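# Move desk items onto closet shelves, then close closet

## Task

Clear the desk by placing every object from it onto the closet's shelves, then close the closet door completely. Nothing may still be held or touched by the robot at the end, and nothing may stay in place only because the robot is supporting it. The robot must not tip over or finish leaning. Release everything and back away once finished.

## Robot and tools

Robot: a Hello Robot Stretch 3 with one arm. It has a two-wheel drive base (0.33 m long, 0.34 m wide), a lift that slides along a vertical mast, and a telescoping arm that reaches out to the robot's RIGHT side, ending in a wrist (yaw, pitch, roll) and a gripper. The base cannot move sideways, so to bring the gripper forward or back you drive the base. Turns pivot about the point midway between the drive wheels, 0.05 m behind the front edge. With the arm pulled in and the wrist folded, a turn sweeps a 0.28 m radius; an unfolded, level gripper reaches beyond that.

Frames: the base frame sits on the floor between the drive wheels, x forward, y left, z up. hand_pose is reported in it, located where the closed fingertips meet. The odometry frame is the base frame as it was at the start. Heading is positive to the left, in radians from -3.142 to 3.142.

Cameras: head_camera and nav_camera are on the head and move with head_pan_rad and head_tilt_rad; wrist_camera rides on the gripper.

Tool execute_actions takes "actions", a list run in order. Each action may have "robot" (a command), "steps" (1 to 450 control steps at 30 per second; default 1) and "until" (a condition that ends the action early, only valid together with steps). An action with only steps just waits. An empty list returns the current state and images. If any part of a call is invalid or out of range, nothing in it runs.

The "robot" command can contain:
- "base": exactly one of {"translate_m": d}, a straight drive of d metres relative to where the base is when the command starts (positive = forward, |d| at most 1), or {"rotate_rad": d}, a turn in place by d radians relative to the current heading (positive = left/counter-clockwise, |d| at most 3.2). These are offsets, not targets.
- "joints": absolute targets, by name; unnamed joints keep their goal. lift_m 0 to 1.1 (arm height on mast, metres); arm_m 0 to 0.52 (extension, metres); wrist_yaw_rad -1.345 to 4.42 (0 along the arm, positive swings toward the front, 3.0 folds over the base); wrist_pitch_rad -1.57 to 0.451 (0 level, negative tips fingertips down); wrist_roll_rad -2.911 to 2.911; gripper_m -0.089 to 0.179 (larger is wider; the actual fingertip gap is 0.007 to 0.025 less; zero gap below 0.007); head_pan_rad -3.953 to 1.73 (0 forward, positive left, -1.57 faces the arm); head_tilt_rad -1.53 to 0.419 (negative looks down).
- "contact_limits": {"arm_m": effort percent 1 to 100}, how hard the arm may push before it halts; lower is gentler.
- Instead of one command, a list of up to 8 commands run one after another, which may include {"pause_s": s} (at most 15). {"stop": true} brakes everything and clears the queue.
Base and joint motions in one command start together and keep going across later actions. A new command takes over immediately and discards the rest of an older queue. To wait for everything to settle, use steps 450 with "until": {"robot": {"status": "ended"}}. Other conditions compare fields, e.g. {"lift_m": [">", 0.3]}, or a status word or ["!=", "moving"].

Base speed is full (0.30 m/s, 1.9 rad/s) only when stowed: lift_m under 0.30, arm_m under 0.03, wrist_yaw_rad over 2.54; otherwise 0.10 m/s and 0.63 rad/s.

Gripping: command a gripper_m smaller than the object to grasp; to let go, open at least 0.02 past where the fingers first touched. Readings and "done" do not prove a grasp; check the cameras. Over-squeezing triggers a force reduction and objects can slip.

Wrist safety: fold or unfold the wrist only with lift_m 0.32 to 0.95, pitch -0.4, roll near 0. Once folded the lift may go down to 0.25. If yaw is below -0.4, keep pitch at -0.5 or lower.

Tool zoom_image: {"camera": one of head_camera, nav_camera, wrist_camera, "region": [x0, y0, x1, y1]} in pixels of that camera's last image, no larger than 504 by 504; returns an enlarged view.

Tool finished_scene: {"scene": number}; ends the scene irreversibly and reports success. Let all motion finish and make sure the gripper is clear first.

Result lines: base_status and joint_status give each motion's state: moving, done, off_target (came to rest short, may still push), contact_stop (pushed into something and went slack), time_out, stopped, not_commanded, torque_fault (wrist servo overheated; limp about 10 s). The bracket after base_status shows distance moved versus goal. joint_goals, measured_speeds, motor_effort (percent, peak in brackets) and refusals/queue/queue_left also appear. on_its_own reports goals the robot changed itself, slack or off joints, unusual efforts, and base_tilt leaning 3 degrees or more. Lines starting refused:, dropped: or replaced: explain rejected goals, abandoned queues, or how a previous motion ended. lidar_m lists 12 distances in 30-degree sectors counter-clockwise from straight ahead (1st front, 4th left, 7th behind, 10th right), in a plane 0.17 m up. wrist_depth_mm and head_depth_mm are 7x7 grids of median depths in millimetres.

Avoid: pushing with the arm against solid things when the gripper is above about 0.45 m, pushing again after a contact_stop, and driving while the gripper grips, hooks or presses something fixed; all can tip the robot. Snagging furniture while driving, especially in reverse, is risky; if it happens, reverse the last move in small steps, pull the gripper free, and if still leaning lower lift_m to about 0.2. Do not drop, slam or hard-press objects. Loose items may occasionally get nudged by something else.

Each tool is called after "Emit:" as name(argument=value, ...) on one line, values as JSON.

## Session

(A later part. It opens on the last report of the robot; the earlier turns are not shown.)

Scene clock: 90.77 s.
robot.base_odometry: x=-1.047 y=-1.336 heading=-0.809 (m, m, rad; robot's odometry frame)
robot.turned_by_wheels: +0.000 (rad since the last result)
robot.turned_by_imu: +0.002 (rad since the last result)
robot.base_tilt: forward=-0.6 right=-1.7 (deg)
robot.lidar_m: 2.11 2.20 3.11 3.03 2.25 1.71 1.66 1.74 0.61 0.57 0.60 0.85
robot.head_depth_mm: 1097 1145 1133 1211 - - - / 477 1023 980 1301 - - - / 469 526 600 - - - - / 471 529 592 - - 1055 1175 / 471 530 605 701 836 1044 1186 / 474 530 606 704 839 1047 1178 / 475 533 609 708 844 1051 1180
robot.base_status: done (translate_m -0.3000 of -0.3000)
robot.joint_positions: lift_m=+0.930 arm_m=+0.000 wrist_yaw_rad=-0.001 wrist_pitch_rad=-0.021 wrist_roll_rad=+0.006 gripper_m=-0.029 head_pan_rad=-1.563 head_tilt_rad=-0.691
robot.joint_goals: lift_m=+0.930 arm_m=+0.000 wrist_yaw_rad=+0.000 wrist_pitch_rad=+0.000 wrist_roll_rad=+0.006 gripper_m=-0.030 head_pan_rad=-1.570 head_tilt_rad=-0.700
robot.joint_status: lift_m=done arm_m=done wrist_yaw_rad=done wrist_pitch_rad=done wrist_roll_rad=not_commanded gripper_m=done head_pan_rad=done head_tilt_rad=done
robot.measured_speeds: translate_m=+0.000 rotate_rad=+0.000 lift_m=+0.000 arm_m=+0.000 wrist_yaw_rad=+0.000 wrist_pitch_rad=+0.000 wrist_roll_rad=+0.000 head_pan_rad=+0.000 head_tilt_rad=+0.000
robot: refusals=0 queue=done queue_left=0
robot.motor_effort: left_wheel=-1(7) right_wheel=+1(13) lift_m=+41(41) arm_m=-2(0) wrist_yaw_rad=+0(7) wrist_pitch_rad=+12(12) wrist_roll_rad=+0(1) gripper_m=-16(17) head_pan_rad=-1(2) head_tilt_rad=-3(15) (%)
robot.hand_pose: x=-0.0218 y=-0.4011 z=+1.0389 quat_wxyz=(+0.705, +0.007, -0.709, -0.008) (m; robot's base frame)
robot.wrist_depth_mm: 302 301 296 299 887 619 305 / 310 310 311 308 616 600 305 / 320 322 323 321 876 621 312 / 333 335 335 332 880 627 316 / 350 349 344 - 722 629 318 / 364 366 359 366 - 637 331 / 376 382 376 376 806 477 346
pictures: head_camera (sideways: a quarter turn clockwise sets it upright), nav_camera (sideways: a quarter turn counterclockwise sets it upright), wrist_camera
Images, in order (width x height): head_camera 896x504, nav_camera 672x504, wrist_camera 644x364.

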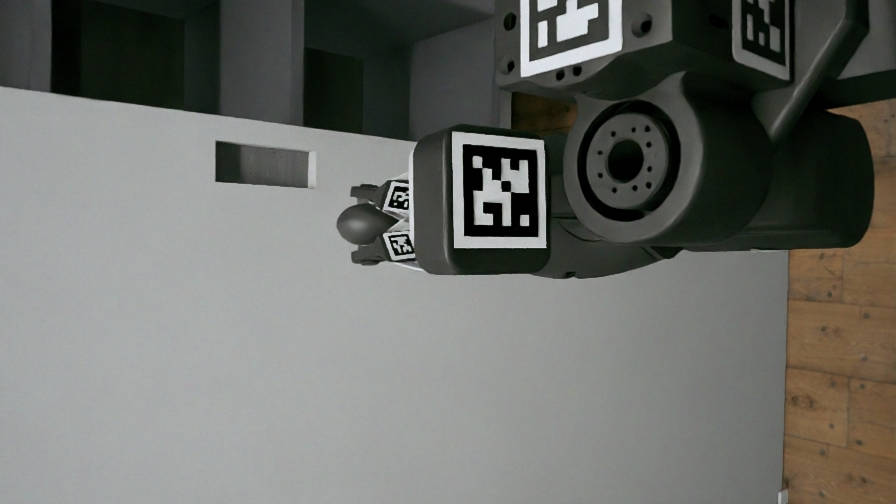

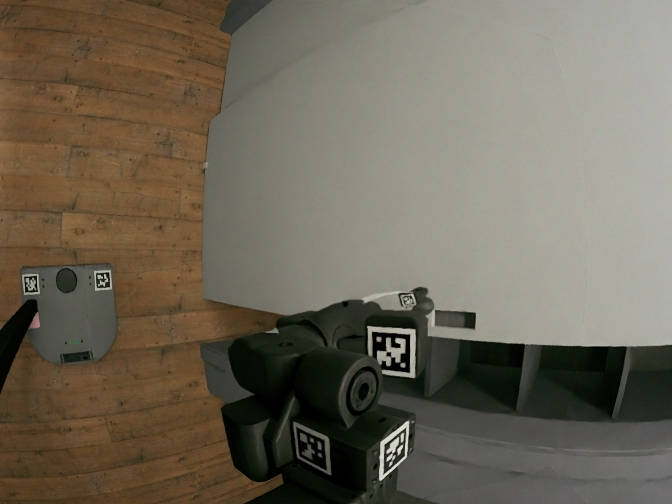

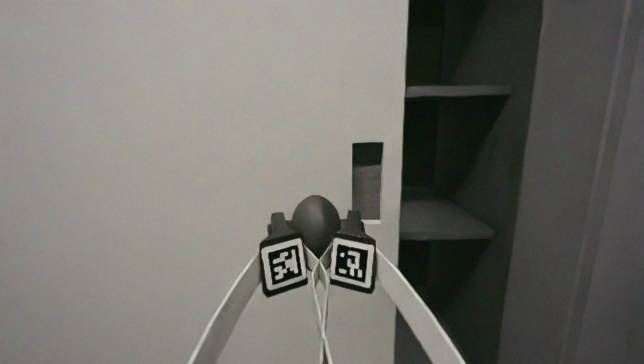

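Emit:
execute_actions(actions=[{"robot":[{"base":{"translate_m":-0.045}},{"joints":{"arm_m":0.22},"contact_limits":{"arm_m":12}}],"steps":300,"until":{"robot":{"status":"ended"}}}])

Scene clock: 96.87 s.
robot.base_odometry: x=-1.078 y=-1.303 heading=-0.809 (m, m, rad; robot's odometry frame)
robot.turned_by_wheels: +0.000 (rad since the last result)
robot.turned_by_imu: -0.012 (rad since the last result)
robot.base_tilt: forward=-0.7 right=-2.0 (deg)
robot.lidar_m: 2.15 2.25 3.13 3.03 2.22 1.66 1.61 1.69 0.59 0.58 0.60 0.84
robot.head_depth_mm: 956 1071 - - 826 999 1160 / 1114 1179 - - 1516 1158 1165 / 500 1130 - - 1585 1355 1186 / 476 523 - 713 840 1045 1178 / 476 535 607 707 845 1046 1180 / 478 535 611 709 844 1049 1183 / 477 537 610 711 845 1050 1180
robot.base_status: done (translate_m -0.0450 of -0.0450)
robot.joint_positions: lift_m=+0.930 arm_m=+0.167 wrist_yaw_rad=+0.004 wrist_pitch_rad=-0.029 wrist_roll_rad=+0.006 gripper_m=-0.029 head_pan_rad=-1.563 head_tilt_rad=-0.693
robot.joint_goals: lift_m=+0.930 arm_m=+0.167 wrist_yaw_rad=+0.000 wrist_pitch_rad=+0.000 wrist_roll_rad=+0.006 gripper_m=-0.030 head_pan_rad=-1.570 head_tilt_rad=-0.700
robot.joint_status: lift_m=done arm_m=contact_stop wrist_yaw_rad=done wrist_pitch_rad=done wrist_roll_rad=not_commanded gripper_m=done head_pan_rad=done head_tilt_rad=done
robot.measured_speeds: translate_m=+0.000 rotate_rad=+0.000 lift_m=+0.000 arm_m=+0.001 wrist_yaw_rad=+0.240 wrist_pitch_rad=-0.048 wrist_roll_rad=+0.000 head_pan_rad=+0.000 head_tilt_rad=-0.024
robot: refusals=0 queue=dropped queue_left=0
robot.on_its_own: arm_m is slack since a contact_stop, until your next command for it (your +0.220 is given up)
robot.motor_effort: left_wheel=-6(6) right_wheel=+0(5) lift_m=+41(41) arm_m=+5(15) wrist_yaw_rad=-6(9) wrist_pitch_rad=+19(19) wrist_roll_rad=+0(0) gripper_m=-18(17) head_pan_rad=-1(1) head_tilt_rad=-3(2) (%)
robot.contact_limits: arm_m 12 (drawing in: default 15, maximum 25; extending or still: default 22, maximum 35)
robot.hand_pose: x=-0.0203 y=-0.5676 z=+1.0367 quat_wxyz=(+0.705, +0.012, -0.709, -0.009) (m; robot's base frame)
robot.wrist_depth_mm: 151 151 150 150 771 535 361 / 157 156 156 156 449 466 357 / 162 162 162 163 864 541 256 / 170 169 168 169 862 534 255 / 176 176 175 - 648 534 257 / 185 184 184 195 529 513 256 / 192 193 192 193 796 548 255
pictures: head_camera (sideways: a quarter turn clockwise sets it upright), nav_camera (sideways: a quarter turn counterclockwise sets it upright), wrist_camera
Images, in order (width x height): head_camera 896x504, nav_camera 672x504, wrist_camera 644x364.

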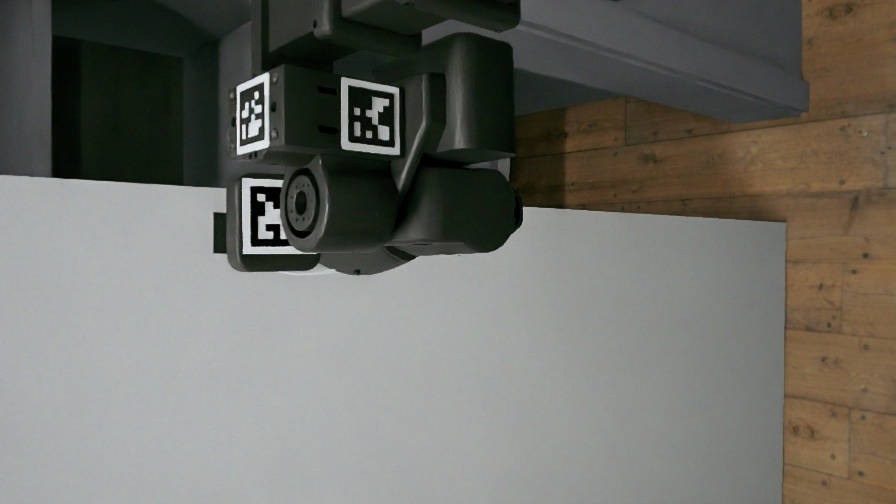

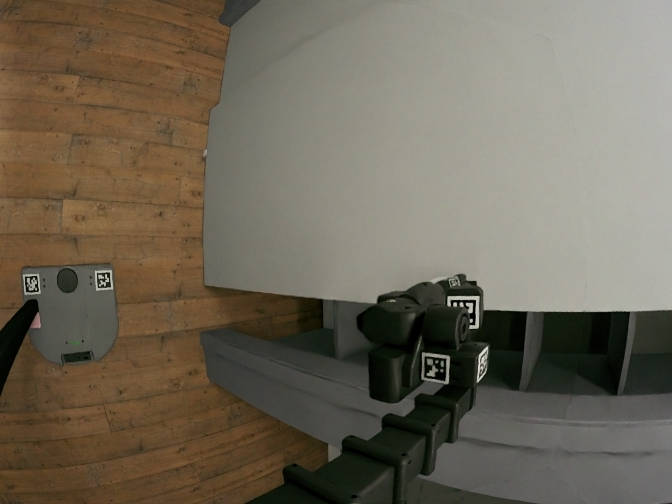

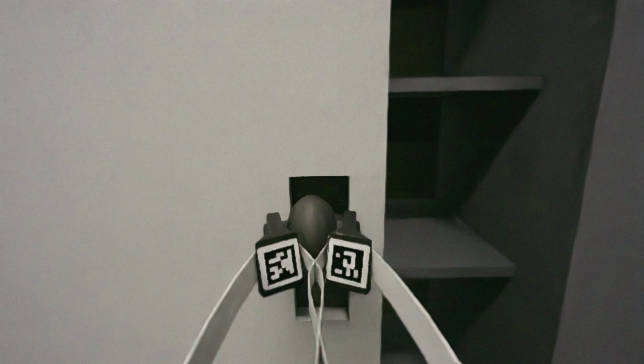

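Emit:
execute_actions(actions=[{"robot":[{"joints":{"arm_m":0.163}},{"base":{"translate_m":0.15}}],"steps":200,"until":{"robot":{"status":"ended"}}},{"robot":{"joints":{"arm_m":0.22},"contact_limits":{"arm_m":12}},"steps":100,"until":{"robot":{"status":"ended"}}}])

Scene clock: 102.97 s.
robot.base_odometry: x=-0.975 y=-1.412 heading=-0.809 (m, m, rad; robot's odometry frame)
robot.turned_by_wheels: +0.000 (rad since the last result)
robot.turned_by_imu: -0.009 (rad since the last result)
robot.base_tilt: forward=-0.7 right=-2.0 (deg)
robot.lidar_m: 2.00 2.09 2.90 3.05 2.44 1.82 1.76 0.78 0.67 0.58 0.60 0.84
robot.head_depth_mm: 1108 1187 - - 1523 1282 1184 / 1108 1191 - - 1585 1365 1185 / 494 1105 - - 1559 1367 1181 / 479 528 - 713 849 1055 1182 / 479 537 613 707 846 1049 1191 / 479 537 612 713 851 1053 1185 / 480 537 611 709 855 1054 1180
robot.base_status: done (translate_m +0.1500 of +0.1500)
robot.joint_positions: lift_m=+0.930 arm_m=+0.171 wrist_yaw_rad=-0.002 wrist_pitch_rad=-0.029 wrist_roll_rad=+0.006 gripper_m=-0.029 head_pan_rad=-1.563 head_tilt_rad=-0.694
robot.joint_goals: lift_m=+0.930 arm_m=+0.171 wrist_yaw_rad=+0.000 wrist_pitch_rad=+0.000 wrist_roll_rad=+0.006 gripper_m=-0.030 head_pan_rad=-1.570 head_tilt_rad=-0.700
robot.joint_status: lift_m=done arm_m=contact_stop wrist_yaw_rad=done wrist_pitch_rad=done wrist_roll_rad=not_commanded gripper_m=done head_pan_rad=done head_tilt_rad=done
robot.measured_speeds: translate_m=+0.000 rotate_rad=+0.001 lift_m=+0.000 arm_m=-0.001 wrist_yaw_rad=+0.230 wrist_pitch_rad=-0.024 wrist_roll_rad=+0.000 head_pan_rad=+0.000 head_tilt_rad=-0.024
robot: refusals=0 queue=dropped queue_left=0
robot.on_its_own: arm_m is slack since a contact_stop, until your next command for it (your +0.220 is given up)
robot.motor_effort: left_wheel=-4(13) right_wheel=+0(32) lift_m=+40(40) arm_m=+4(15) wrist_yaw_rad=-3(35) wrist_pitch_rad=+18(19) wrist_roll_rad=+0(1) gripper_m=-16(23) head_pan_rad=-1(1) head_tilt_rad=-3(3) (%)
robot.contact_limits: arm_m 12 (drawing in: default 15, maximum 25; extending or still: default 22, maximum 35)
robot.hand_pose: x=-0.0219 y=-0.5711 z=+1.0368 quat_wxyz=(+0.705, +0.010, -0.709, -0.011) (m; robot's base frame)
robot.wrist_depth_mm: 149 149 150 151 789 762 509 / 154 154 156 154 818 642 459 / 160 161 162 162 844 739 510 / 166 167 168 170 887 758 512 / 174 175 174 - 665 640 511 / 181 183 183 199 534 716 518 / 188 190 191 192 837 776 516
pictures: head_camera (sideways: a quarter turn clockwise sets it upright), nav_camera (sideways: a quarter turn counterclockwise sets it upright), wrist_camera
Images, in order (width x height): head_camera 896x504, nav_camera 672x504, wrist_camera 644x364.

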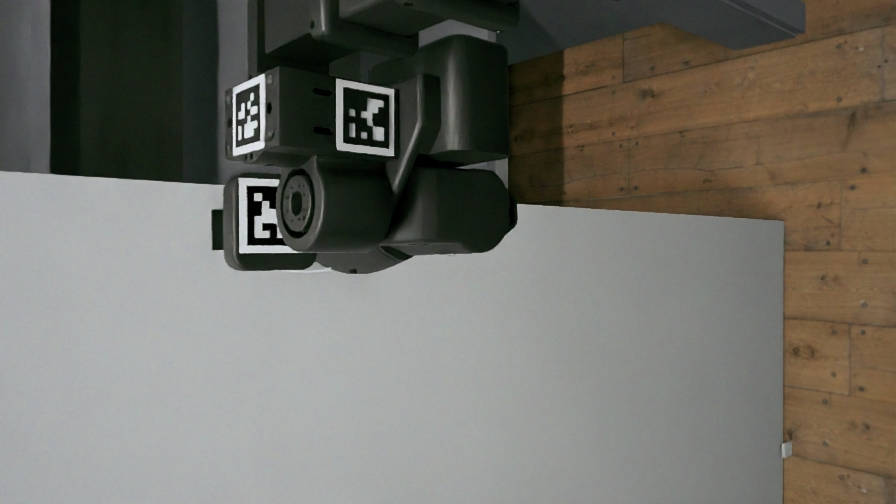

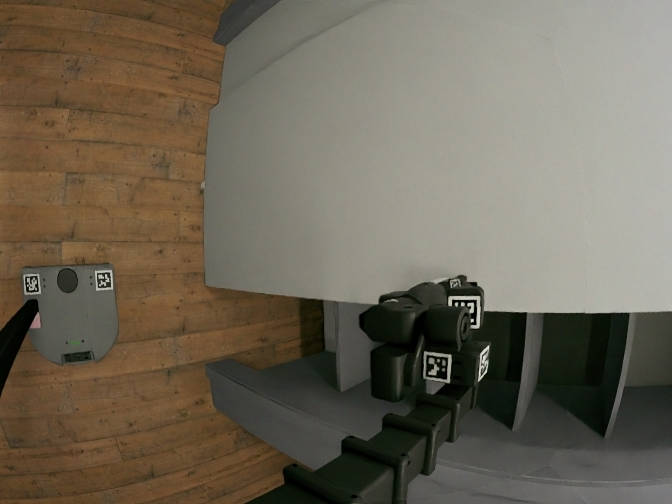

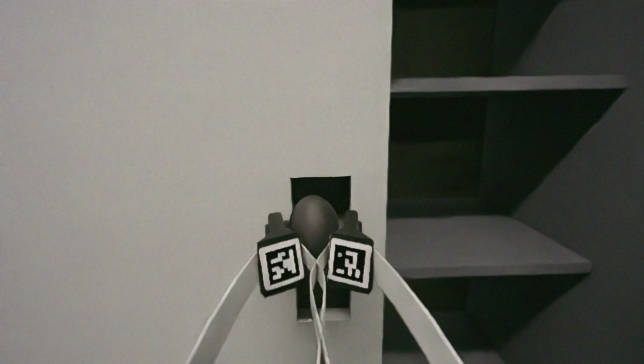

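Emit:
execute_actions(actions=[{"robot":[{"joints":{"arm_m":0.168}},{"base":{"translate_m":0.15}}],"steps":200,"until":{"robot":{"status":"ended"}}},{"robot":{"joints":{"arm_m":0.22},"contact_limits":{"arm_m":12}},"steps":100,"until":{"robot":{"status":"ended"}}},{"robot":[{"joints":{"arm_m":0.169}},{"base":{"translate_m":0.15}},{"joints":{"arm_m":0}},{"base":{"translate_m":-0.15},"joints":{"lift_m":0.7}}],"steps":300,"until":{"robot":{"status":"ended"}}}])

Scene clock: 118.40 s.
robot.base_odometry: x=-0.871 y=-1.521 heading=-0.808 (m, m, rad; robot's odometry frame)
robot.turned_by_wheels: +0.000 (rad since the last result)
robot.turned_by_imu: -0.301 (rad since the last result)
robot.base_tilt: forward=-0.5 right=-1.7 (deg)
robot.lidar_m: 1.15 1.90 2.17 3.46 3.32 2.20 1.87 1.87 0.74 0.59 0.59 0.67
robot.head_depth_mm: 893 956 873 908 1043 1280 1218 / 1049 1093 1240 1308 1456 1303 1226 / 1202 1171 1463 1369 1626 1391 - / 1173 1175 1466 1323 1602 1387 1160 / 509 579 638 733 856 1053 1183 / 477 533 603 693 814 991 1159 / 465 517 582 667 783 941 1134
robot.base_status: done (translate_m -0.1500 of -0.1500)
robot.joint_positions: lift_m=+0.701 arm_m=+0.000 wrist_yaw_rad=-0.101 wrist_pitch_rad=-0.017 wrist_roll_rad=+0.006 gripper_m=-0.029 head_pan_rad=-1.563 head_tilt_rad=-0.694
robot.joint_goals: lift_m=+0.700 arm_m=+0.000 wrist_yaw_rad=-0.099 wrist_pitch_rad=+0.000 wrist_roll_rad=+0.006 gripper_m=-0.030 head_pan_rad=-1.570 head_tilt_rad=-0.700
robot.joint_status: lift_m=done arm_m=done wrist_yaw_rad=done wrist_pitch_rad=done wrist_roll_rad=not_commanded gripper_m=done head_pan_rad=done head_tilt_rad=done
robot.measured_speeds: translate_m=+0.000 rotate_rad=+0.000 lift_m=+0.000 arm_m=+0.000 wrist_yaw_rad=+0.000 wrist_pitch_rad=+0.000 wrist_roll_rad=+0.000 head_pan_rad=+0.000 head_tilt_rad=+0.000
robot: refusals=0 queue=done queue_left=0
robot.on_its_own: wrist_yaw_rad is held at -0.099, not at your +0.000, by its stall guard, which is not easing now
robot.motor_effort: left_wheel=+1(15) right_wheel=-2(25) lift_m=+16(43) arm_m=-2(13) wrist_yaw_rad=+0(35) wrist_pitch_rad=+10(32) wrist_roll_rad=+0(1) gripper_m=-17(23) head_pan_rad=-1(2) head_tilt_rad=-3(2) (%)
robot.hand_pose: x=-0.0472 y=-0.3999 z=+0.8107 quat_wxyz=(+0.704, -0.029, -0.708, -0.042) (m; robot's base frame)
robot.wrist_depth_mm: 264 289 840 904 674 441 - / 277 296 970 - 670 459 - / 278 304 - - 695 490 - / 285 312 - - 707 514 - / 294 324 899 - 603 548 - / 304 333 367 - 574 577 - / 311 347 - - 841 609 -
pictures: head_camera (sideways: a quarter turn clockwise sets it upright), nav_camera (sideways: a quarter turn counterclockwise sets it upright), wrist_camera
replaced: robot.arm_m: its motion had ended contact_stop
Images, in order (width x height): head_camera 896x504, nav_camera 672x504, wrist_camera 644x364.

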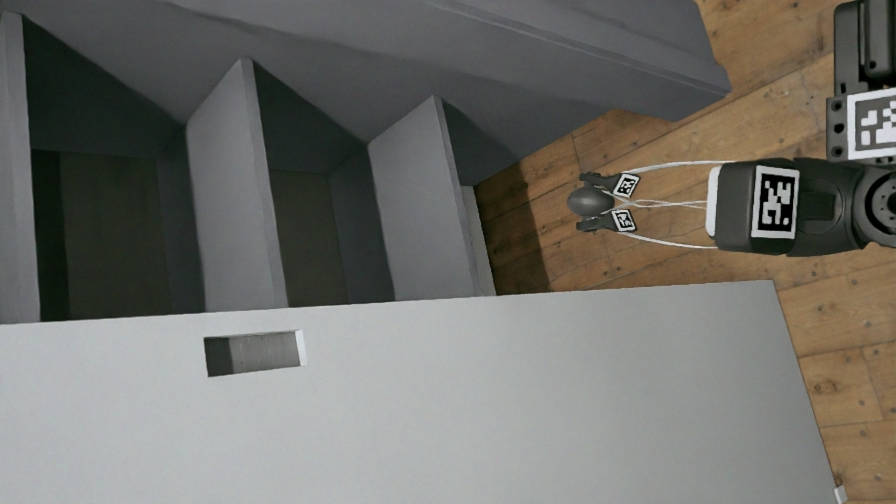

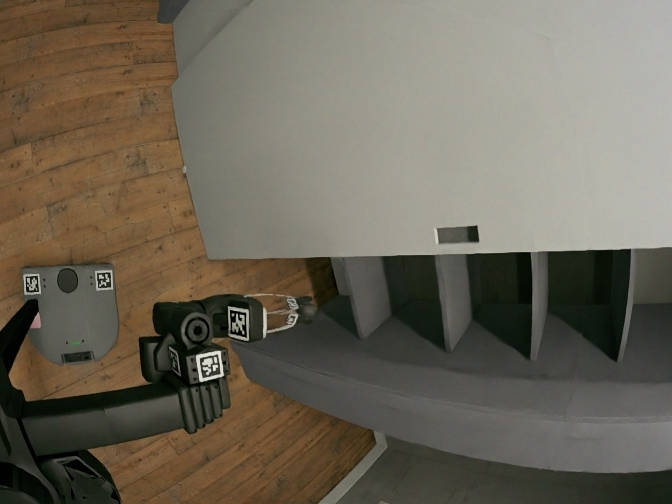

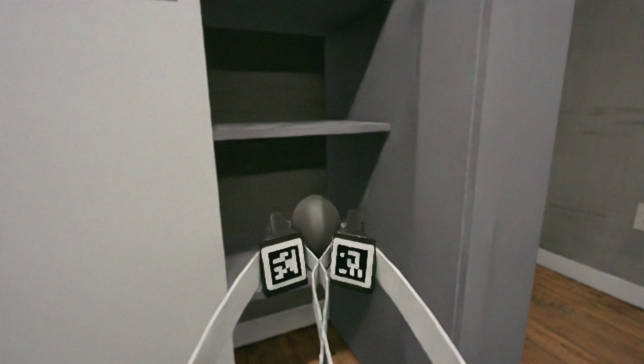

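Emit:
execute_actions(actions=[{"robot":{"base":{"rotate_rad":0.315},"joints":{"wrist_yaw_rad":0,"head_tilt_rad":-0.5}},"steps":200,"until":{"robot":{"status":"ended"}}}])

Scene clock: 122.43 s.
robot.base_odometry: x=-0.871 y=-1.521 heading=-0.494 (m, m, rad; robot's odometry frame)
robot.turned_by_wheels: +0.315 (rad since the last result)
robot.turned_by_imu: +0.316 (rad since the last result)
robot.base_tilt: forward=-0.5 right=-1.8 (deg)
robot.lidar_m: 1.89 1.98 2.78 3.00 2.56 1.93 1.87 0.77 0.75 0.59 0.61 0.86
robot.head_depth_mm: 1072 1144 1250 1434 1289 1551 1299 / 470 511 571 646 1216 1507 1307 / 469 511 563 627 702 798 933 / 470 515 564 626 706 791 930 / 471 513 566 628 703 803 938 / 471 515 566 627 707 806 938 / 472 516 567 629 708 807 941
robot.base_status: done (rotate_rad +0.3149 of +0.3150)
robot.joint_positions: lift_m=+0.701 arm_m=+0.000 wrist_yaw_rad=-0.001 wrist_pitch_rad=-0.017 wrist_roll_rad=+0.006 gripper_m=-0.029 head_pan_rad=-1.563 head_tilt_rad=-0.507
robot.joint_goals: lift_m=+0.700 arm_m=+0.000 wrist_yaw_rad=+0.000 wrist_pitch_rad=+0.000 wrist_roll_rad=+0.006 gripper_m=-0.030 head_pan_rad=-1.570 head_tilt_rad=-0.500
robot.joint_status: lift_m=done arm_m=done wrist_yaw_rad=done wrist_pitch_rad=done wrist_roll_rad=not_commanded gripper_m=done head_pan_rad=done head_tilt_rad=done
robot.measured_speeds: translate_m=+0.000 rotate_rad=+0.000 lift_m=+0.000 arm_m=+0.000 wrist_yaw_rad=+0.000 wrist_pitch_rad=+0.000 wrist_roll_rad=+0.000 head_pan_rad=+0.000 head_tilt_rad=+0.000
robot: refusals=0 queue=done queue_left=0
robot.motor_effort: left_wheel=-3(6) right_wheel=+2(5) lift_m=+17(16) arm_m=-2(2) wrist_yaw_rad=+0(3) wrist_pitch_rad=+10(10) wrist_roll_rad=+0(0) gripper_m=-16(16) head_pan_rad=-3(1) head_tilt_rad=+3(14) (%)
robot.hand_pose: x=-0.0218 y=-0.4012 z=+0.8107 quat_wxyz=(+0.705, +0.006, -0.709, -0.007) (m; robot's base frame)
robot.wrist_depth_mm: 311 312 309 314 314 832 628 / 328 322 320 322 325 971 648 / 334 332 330 334 340 899 614 / 349 347 344 346 349 967 633 / 356 358 360 - 360 921 636 / 373 374 374 384 734 778 639 / 395 390 391 394 394 949 644
pictures: head_camera (sideways: a quarter turn clockwise sets it upright), nav_camera (sideways: a quarter turn counterclockwise sets it upright), wrist_camera
Images, in order (width x height): head_camera 896x504, nav_camera 672x504, wrist_camera 644x364.

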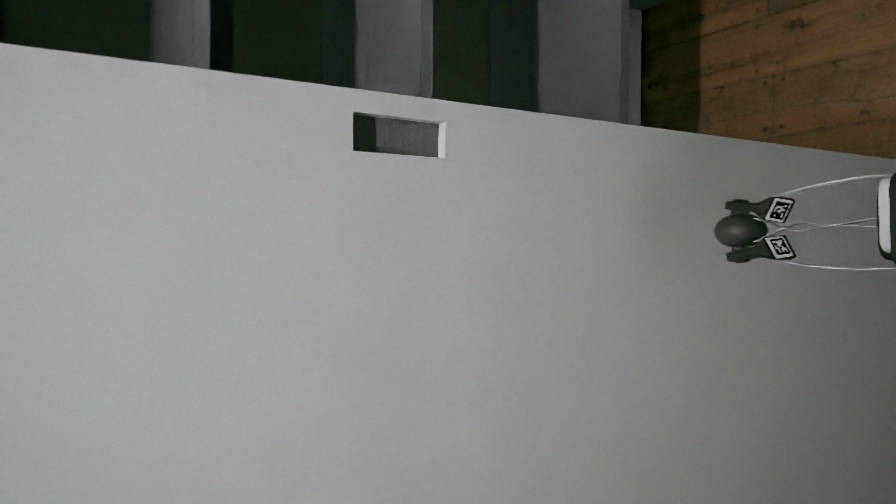

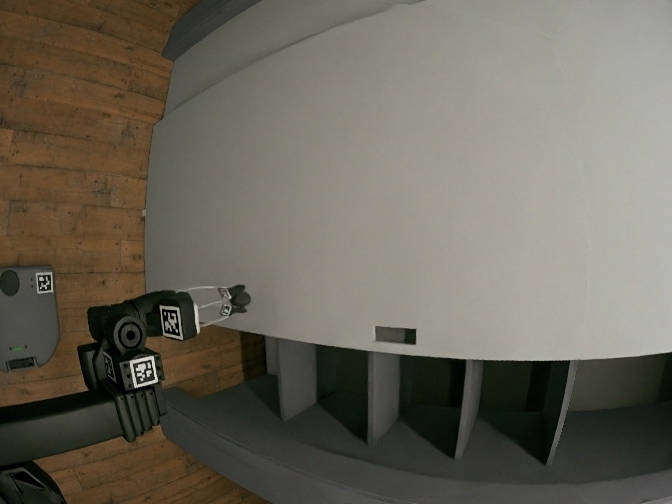

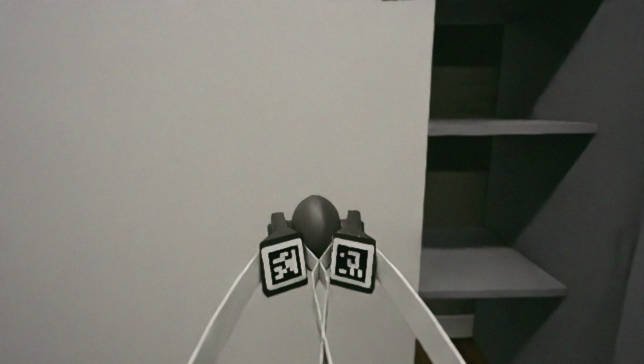

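Emit:
execute_actions(actions=[{"robot":[{"base":{"translate_m":-0.17}},{"joints":{"arm_m":0.21}},{"base":{"translate_m":0.2}}],"steps":300,"until":{"robot":{"status":"ended"}}}])

Scene clock: 133.67 s.
robot.base_odometry: x=-0.845 y=-1.535 heading=-0.494 (m, m, rad; robot's odometry frame)
robot.turned_by_wheels: +0.000 (rad since the last result)
robot.turned_by_imu: +0.001 (rad since the last result)
robot.base_tilt: forward=-0.6 right=-1.7 (deg)
robot.lidar_m: 1.87 1.96 2.73 2.99 2.61 1.96 1.90 0.77 0.77 0.59 0.61 0.86
robot.head_depth_mm: 1088 1142 1252 1437 1286 1550 1332 / 1089 1149 1247 1433 1283 1646 - / 1092 1147 1248 1440 1293 - 1238 / 1081 1068 1220 974 729 818 994 / 470 512 565 631 701 801 936 / 471 515 566 628 705 803 937 / 472 516 566 627 707 807 942
robot.base_status: done (translate_m +0.2000 of +0.2000)
robot.joint_positions: lift_m=+0.701 arm_m=+0.210 wrist_yaw_rad=-0.002 wrist_pitch_rad=-0.017 wrist_roll_rad=+0.006 gripper_m=-0.029 head_pan_rad=-1.563 head_tilt_rad=-0.507
robot.joint_goals: lift_m=+0.700 arm_m=+0.210 wrist_yaw_rad=+0.000 wrist_pitch_rad=+0.000 wrist_roll_rad=+0.006 gripper_m=-0.030 head_pan_rad=-1.570 head_tilt_rad=-0.500
robot.joint_status: lift_m=done arm_m=done wrist_yaw_rad=done wrist_pitch_rad=done wrist_roll_rad=not_commanded gripper_m=done head_pan_rad=done head_tilt_rad=done
robot.measured_speeds: translate_m=+0.000 rotate_rad=+0.000 lift_m=+0.000 arm_m=+0.000 wrist_yaw_rad=+0.000 wrist_pitch_rad=+0.000 wrist_roll_rad=+0.000 head_pan_rad=+0.000 head_tilt_rad=+0.000
robot: refusals=0 queue=done queue_left=0
robot.motor_effort: left_wheel=-2(17) right_wheel=+1(34) lift_m=+17(17) arm_m=+4(2) wrist_yaw_rad=+1(37) wrist_pitch_rad=+11(10) wrist_roll_rad=+0(1) gripper_m=-16(24) head_pan_rad=-1(2) head_tilt_rad=+2(3) (%)
robot.hand_pose: x=-0.0221 y=-0.6104 z=+0.8107 quat_wxyz=(+0.705, +0.006, -0.709, -0.007) (m; robot's base frame)
robot.wrist_depth_mm: 119 119 121 776 752 759 660 / 123 124 125 797 780 788 655 / 127 128 129 781 802 828 610 / 133 133 134 848 854 842 665 / 138 139 140 - 899 898 683 / 144 144 144 701 742 707 654 / 150 151 152 576 571 569 555
pictures: head_camera (sideways: a quarter turn clockwise sets it upright), nav_camera (sideways: a quarter turn counterclockwise sets it upright), wrist_camera
Images, in order (width x height): head_camera 896x504, nav_camera 672x504, wrist_camera 644x364.

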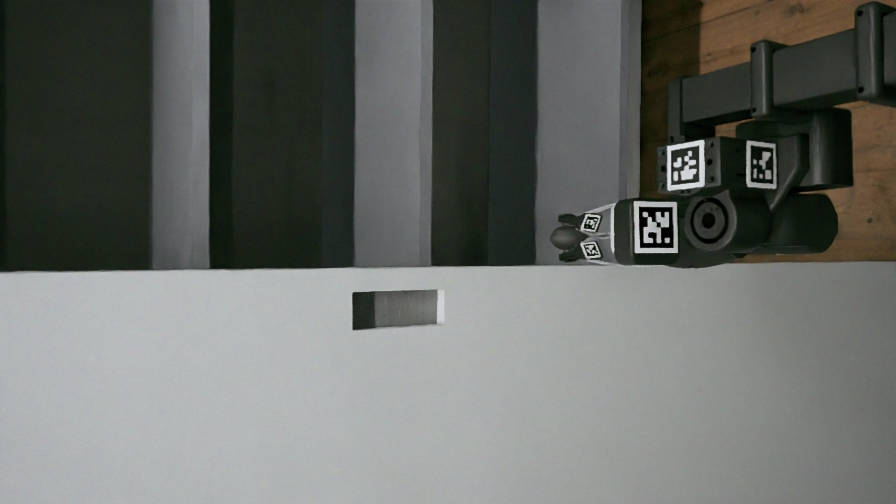

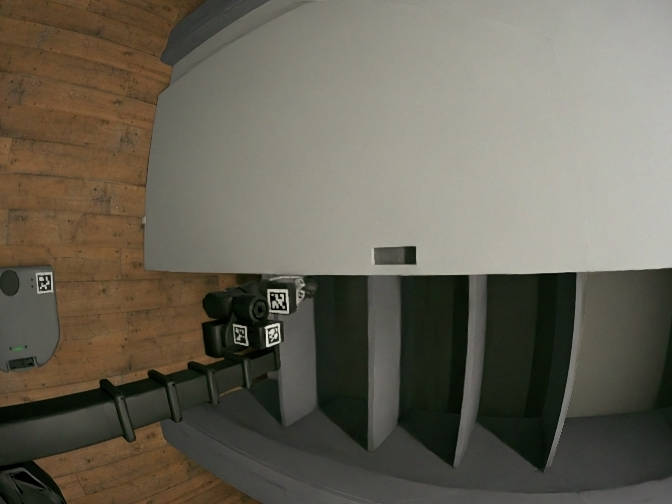

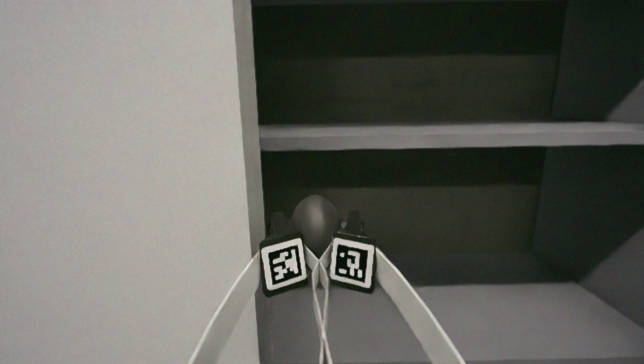

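Emit:
execute_actions(actions=[{"robot":[{"base":{"translate_m":0.2}},{"base":{"translate_m":-0.03}},{"joints":{"arm_m":0}},{"joints":{"wrist_pitch_rad":-0.4,"lift_m":0.6}},{"joints":{"wrist_yaw_rad":3.0}},{"joints":{"lift_m":0.27}},{"base":{"rotate_rad":1.56},"joints":{"head_pan_rad":0,"head_tilt_rad":-0.6}},{"base":{"translate_m":1.0}}],"steps":450,"until":{"robot":{"status":"ended"}}},{"steps":300,"until":{"robot":{"status":"ended"}}}])

Scene clock: 163.63 s.
robot.base_odometry: x=-0.212 y=-0.740 heading=+1.066 (m, m, rad; robot's odometry frame)
robot.turned_by_wheels: +1.560 (rad since the last result)
robot.turned_by_imu: +1.519 (rad since the last result)
robot.base_tilt: forward=-0.6 right=-1.7 (deg)
robot.lidar_m: 2.04 2.53 2.18 2.10 2.16 1.72 1.59 1.64 1.75 1.67 1.72 2.29
robot.head_depth_mm: 2111 2363 2573 2193 1742 1453 1226 / 2092 2336 2613 2208 1743 1447 1231 / 2100 2335 2581 2205 1739 1448 1238 / 2079 2301 2567 2188 1736 1448 1242 / 2082 2303 2539 2201 1734 1456 1231 / 2028 2259 2467 2183 1735 1442 1232 / 2001 2253 2537 2176 1725 1444 1240
robot.base_status: done (translate_m +1.0000 of +1.0000)
robot.joint_positions: lift_m=+0.271 arm_m=+0.000 wrist_yaw_rad=+2.998 wrist_pitch_rad=-0.414 wrist_roll_rad=+0.006 gripper_m=-0.029 head_pan_rad=-0.007 head_tilt_rad=-0.593
robot.joint_goals: lift_m=+0.270 arm_m=+0.000 wrist_yaw_rad=+3.000 wrist_pitch_rad=-0.400 wrist_roll_rad=+0.006 gripper_m=-0.030 head_pan_rad=+0.000 head_tilt_rad=-0.600
robot.joint_status: lift_m=done arm_m=done wrist_yaw_rad=done wrist_pitch_rad=done wrist_roll_rad=not_commanded gripper_m=done head_pan_rad=done head_tilt_rad=done
robot.measured_speeds: translate_m=+0.000 rotate_rad=+0.000 lift_m=+0.000 arm_m=+0.000 wrist_yaw_rad=+0.000 wrist_pitch_rad=+0.000 wrist_roll_rad=+0.000 head_pan_rad=+0.000 head_tilt_rad=+0.000
robot: refusals=0 queue=done queue_left=0
robot.motor_effort: left_wheel=-2(25) right_wheel=+2(46) lift_m=+17(13) arm_m=-2(5) wrist_yaw_rad=+0(57) wrist_pitch_rad=+8(9) wrist_roll_rad=+0(0) gripper_m=-16(28) head_pan_rad=+3(27) head_tilt_rad=-3(13) (%)
robot.hand_pose: x=+0.0108 y=+0.0772 z=+0.2840 quat_wxyz=(+0.195, +0.702, +0.095, +0.678) (m; robot's base frame)
robot.wrist_depth_mm: - - - - - - - / - - - - - - - / 873 864 870 861 877 865 890 / 698 681 677 673 689 683 686 / 550 549 584 - 549 551 561 / 469 479 - - 460 467 465 / - - - - 410 401 398
pictures: head_camera (sideways: a quarter turn clockwise sets it upright), nav_camera (sideways: a quarter turn counterclockwise sets it upright), wrist_camera
Images, in order (width x height): head_camera 896x504, nav_camera 672x504, wrist_camera 644x364.

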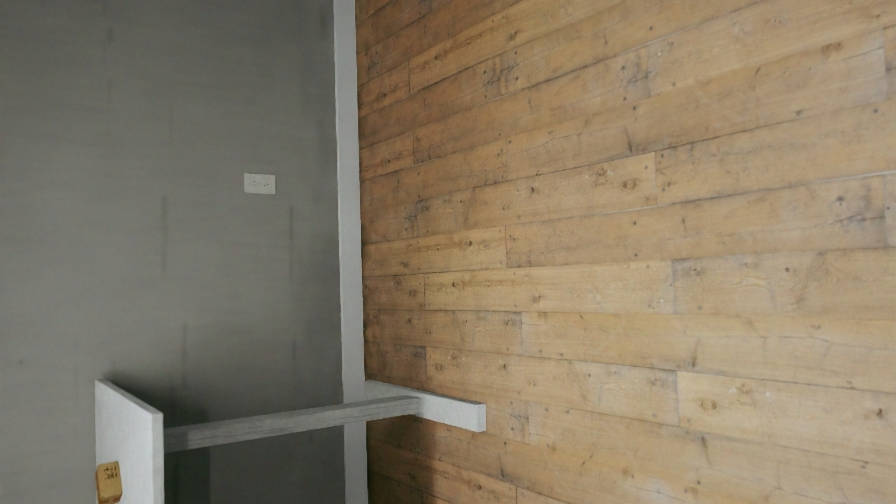

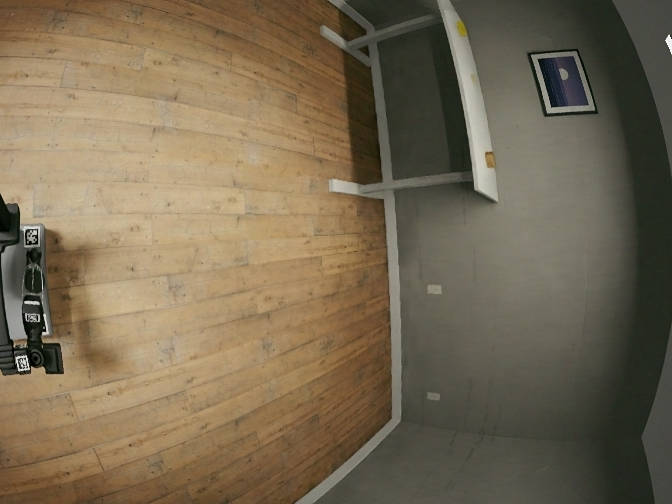

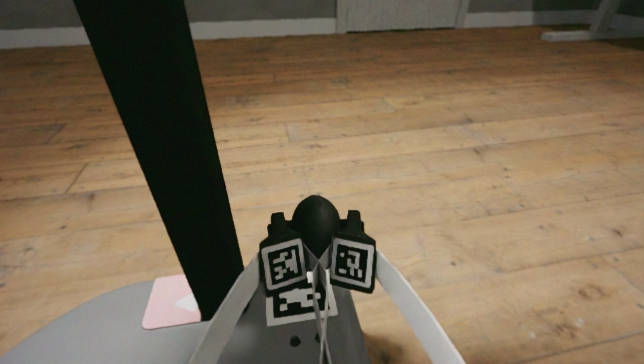

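Emit:
execute_actions(actions=[{"robot":[{"base":{"translate_m":1.0}},{"base":{"translate_m":0.12}},{"base":{"rotate_rad":1.56},"joints":{"head_pan_rad":-1.57,"head_tilt_rad":-0.6}},{"base":{"translate_m":0.6}},{"joints":{"lift_m":0.85}},{"joints":{"wrist_yaw_rad":0,"gripper_m":0.15}},{"joints":{"wrist_pitch_rad":-0.3}}],"steps":450,"until":{"robot":{"status":"ended"}}},{"steps":300,"until":{"robot":{"status":"ended"}}}])

Scene clock: 188.50 s.
robot.base_odometry: x=-0.193 y=+0.536 heading=+2.626 (m, m, rad; robot's odometry frame)
robot.turned_by_wheels: +1.560 (rad since the last result)
robot.turned_by_imu: +1.577 (rad since the last result)
robot.base_tilt: forward=-0.5 right=-1.7 (deg)
robot.lidar_m: 1.51 1.55 2.11 2.71 2.81 2.34 2.24 1.94 1.38 0.87 1.36 1.36
robot.head_depth_mm: 1119 1250 791 633 1700 1449 - / 1112 1188 794 633 1691 1439 - / 1113 1177 793 633 1563 1411 - / 1107 1171 794 632 1693 1506 - / 1101 1171 791 632 1694 1409 1238 / 1102 1164 791 633 1692 1442 1239 / 1101 1158 793 633 1679 1436 1240
robot.base_status: done (translate_m +0.6000 of +0.6000)
robot.joint_positions: lift_m=+0.849 arm_m=+0.000 wrist_yaw_rad=+0.003 wrist_pitch_rad=-0.321 wrist_roll_rad=+0.006 gripper_m=+0.150 head_pan_rad=-1.563 head_tilt_rad=-0.594
robot.joint_goals: lift_m=+0.850 arm_m=+0.000 wrist_yaw_rad=+0.000 wrist_pitch_rad=-0.300 wrist_roll_rad=+0.006 gripper_m=+0.150 head_pan_rad=-1.570 head_tilt_rad=-0.600
robot.joint_status: lift_m=done arm_m=done wrist_yaw_rad=done wrist_pitch_rad=done wrist_roll_rad=not_commanded gripper_m=done head_pan_rad=done head_tilt_rad=done
robot.measured_speeds: translate_m=+0.000 rotate_rad=+0.000 lift_m=+0.000 arm_m=+0.000 wrist_yaw_rad=+0.000 wrist_pitch_rad=+0.000 wrist_roll_rad=+0.000 head_pan_rad=+0.000 head_tilt_rad=+0.000
robot: refusals=0 queue=done queue_left=0
robot.motor_effort: left_wheel=-3(10) right_wheel=+2(10) lift_m=+43(46) arm_m=-2(3) wrist_yaw_rad=-3(3) wrist_pitch_rad=+12(12) wrist_roll_rad=+0(0) gripper_m=+1(100) head_pan_rad=-2(27) head_tilt_rad=-2(1) (%)
robot.hand_pose: x=-0.0209 y=-0.3810 z=+0.8846 quat_wxyz=(+0.696, +0.114, -0.700, -0.113) (m; robot's base frame)
robot.wrist_depth_mm: 586 598 592 530 564 936 - / 249 252 256 260 266 267 270 / - - - - - - - / - - - - - - - / - - - - - - - / - - - - - - - / - - - - - - -
pictures: head_camera (sideways: a quarter turn clockwise sets it upright), nav_camera (sideways: a quarter turn counterclockwise sets it upright), wrist_camera
Images, in order (width x height): head_camera 896x504, nav_camera 672x504, wrist_camera 644x364.

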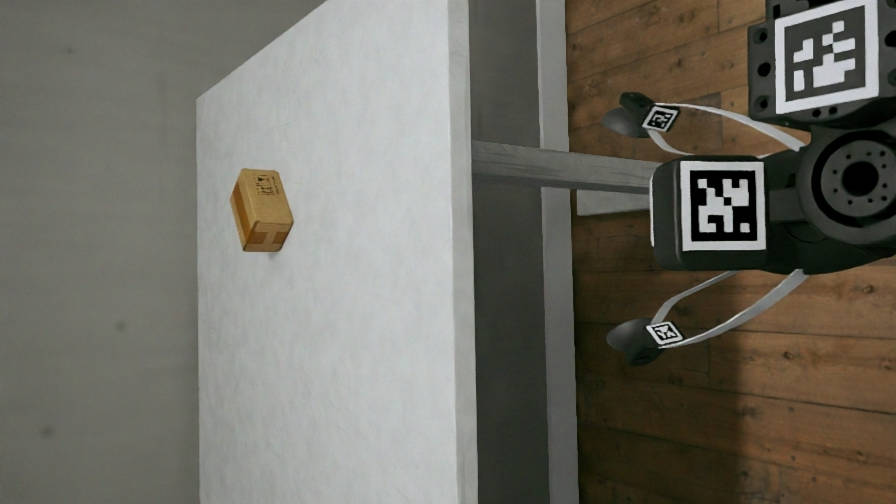

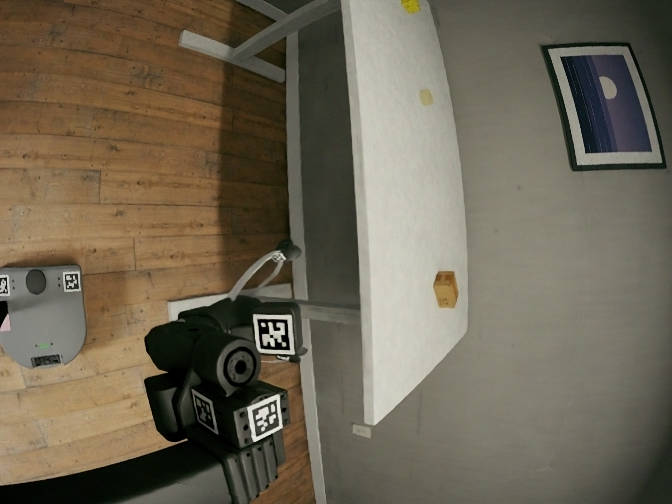

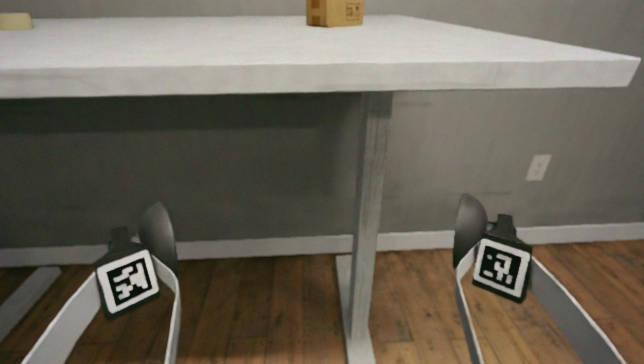

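Emit:
execute_actions(actions=[{"robot":[{"base":{"translate_m":-0.025},"joints":{"lift_m":1.0}},{"joints":{"arm_m":0.2}}],"steps":300,"until":{"robot":{"status":"ended"}}}])

Scene clock: 197.77 s.
robot.base_odometry: x=-0.171 y=+0.524 heading=+2.626 (m, m, rad; robot's odometry frame)
robot.turned_by_wheels: +0.000 (rad since the last result)
robot.turned_by_imu: +0.001 (rad since the last result)
robot.base_tilt: forward=-0.5 right=-1.7 (deg)
robot.lidar_m: 1.53 1.58 2.15 2.71 2.82 2.32 2.22 1.93 1.38 0.87 1.36 1.38
robot.head_depth_mm: 1130 1194 855 607 1711 1459 1237 / 1117 - - 608 1695 1454 1229 / 1109 1194 - 1037 1600 1370 1210 / 1110 1191 812 646 1692 1453 1239 / 1108 1170 835 632 1688 1440 1236 / 1101 1165 790 632 1698 1438 1239 / 1094 1164 792 633 1686 1448 1236
robot.base_status: done (translate_m -0.0250 of -0.0250)
robot.joint_positions: lift_m=+0.999 arm_m=+0.200 wrist_yaw_rad=+0.001 wrist_pitch_rad=-0.319 wrist_roll_rad=+0.006 gripper_m=+0.150 head_pan_rad=-1.563 head_tilt_rad=-0.594
robot.joint_goals: lift_m=+1.000 arm_m=+0.200 wrist_yaw_rad=+0.000 wrist_pitch_rad=-0.300 wrist_roll_rad=+0.006 gripper_m=+0.150 head_pan_rad=-1.570 head_tilt_rad=-0.600
robot.joint_status: lift_m=done arm_m=done wrist_yaw_rad=done wrist_pitch_rad=done wrist_roll_rad=not_commanded gripper_m=done head_pan_rad=done head_tilt_rad=done
robot.measured_speeds: translate_m=+0.000 rotate_rad=+0.000 lift_m=+0.000 arm_m=+0.000 wrist_yaw_rad=+0.000 wrist_pitch_rad=+0.000 wrist_roll_rad=+0.000 head_pan_rad=+0.000 head_tilt_rad=+0.000
robot: refusals=0 queue=done queue_left=0
robot.motor_effort: left_wheel=-2(8) right_wheel=+2(5) lift_m=+43(47) arm_m=+4(8) wrist_yaw_rad=-1(2) wrist_pitch_rad=+11(12) wrist_roll_rad=+0(0) gripper_m=+1(1) head_pan_rad=-1(1) head_tilt_rad=-3(2) (%)
robot.hand_pose: x=-0.0212 y=-0.5803 z=+1.0349 quat_wxyz=(+0.696, +0.113, -0.700, -0.112) (m; robot's base frame)
robot.wrist_depth_mm: 720 741 747 762 769 783 804 / 782 781 783 808 825 851 845 / 524 528 524 457 524 931 944 / 378 383 381 376 382 426 - / 299 310 296 293 293 307 - / 244 - 241 241 243 233 243 / 206 207 208 206 206 206 204
pictures: head_camera (sideways: a quarter turn clockwise sets it upright), nav_camera (sideways: a quarter turn counterclockwise sets it upright), wrist_camera
Images, in order (width x height): head_camera 896x504, nav_camera 672x504, wrist_camera 644x364.

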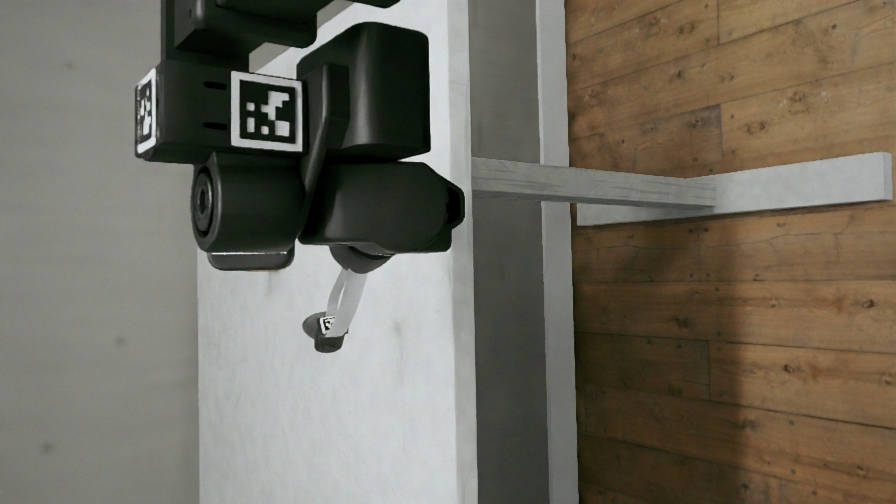

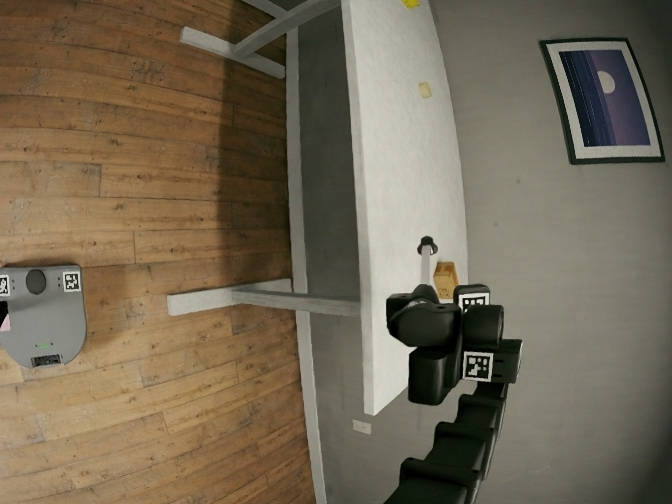

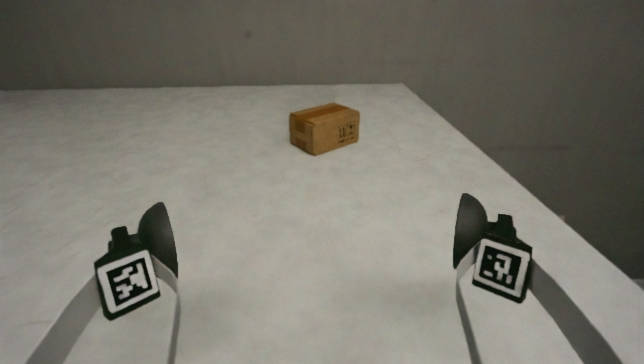

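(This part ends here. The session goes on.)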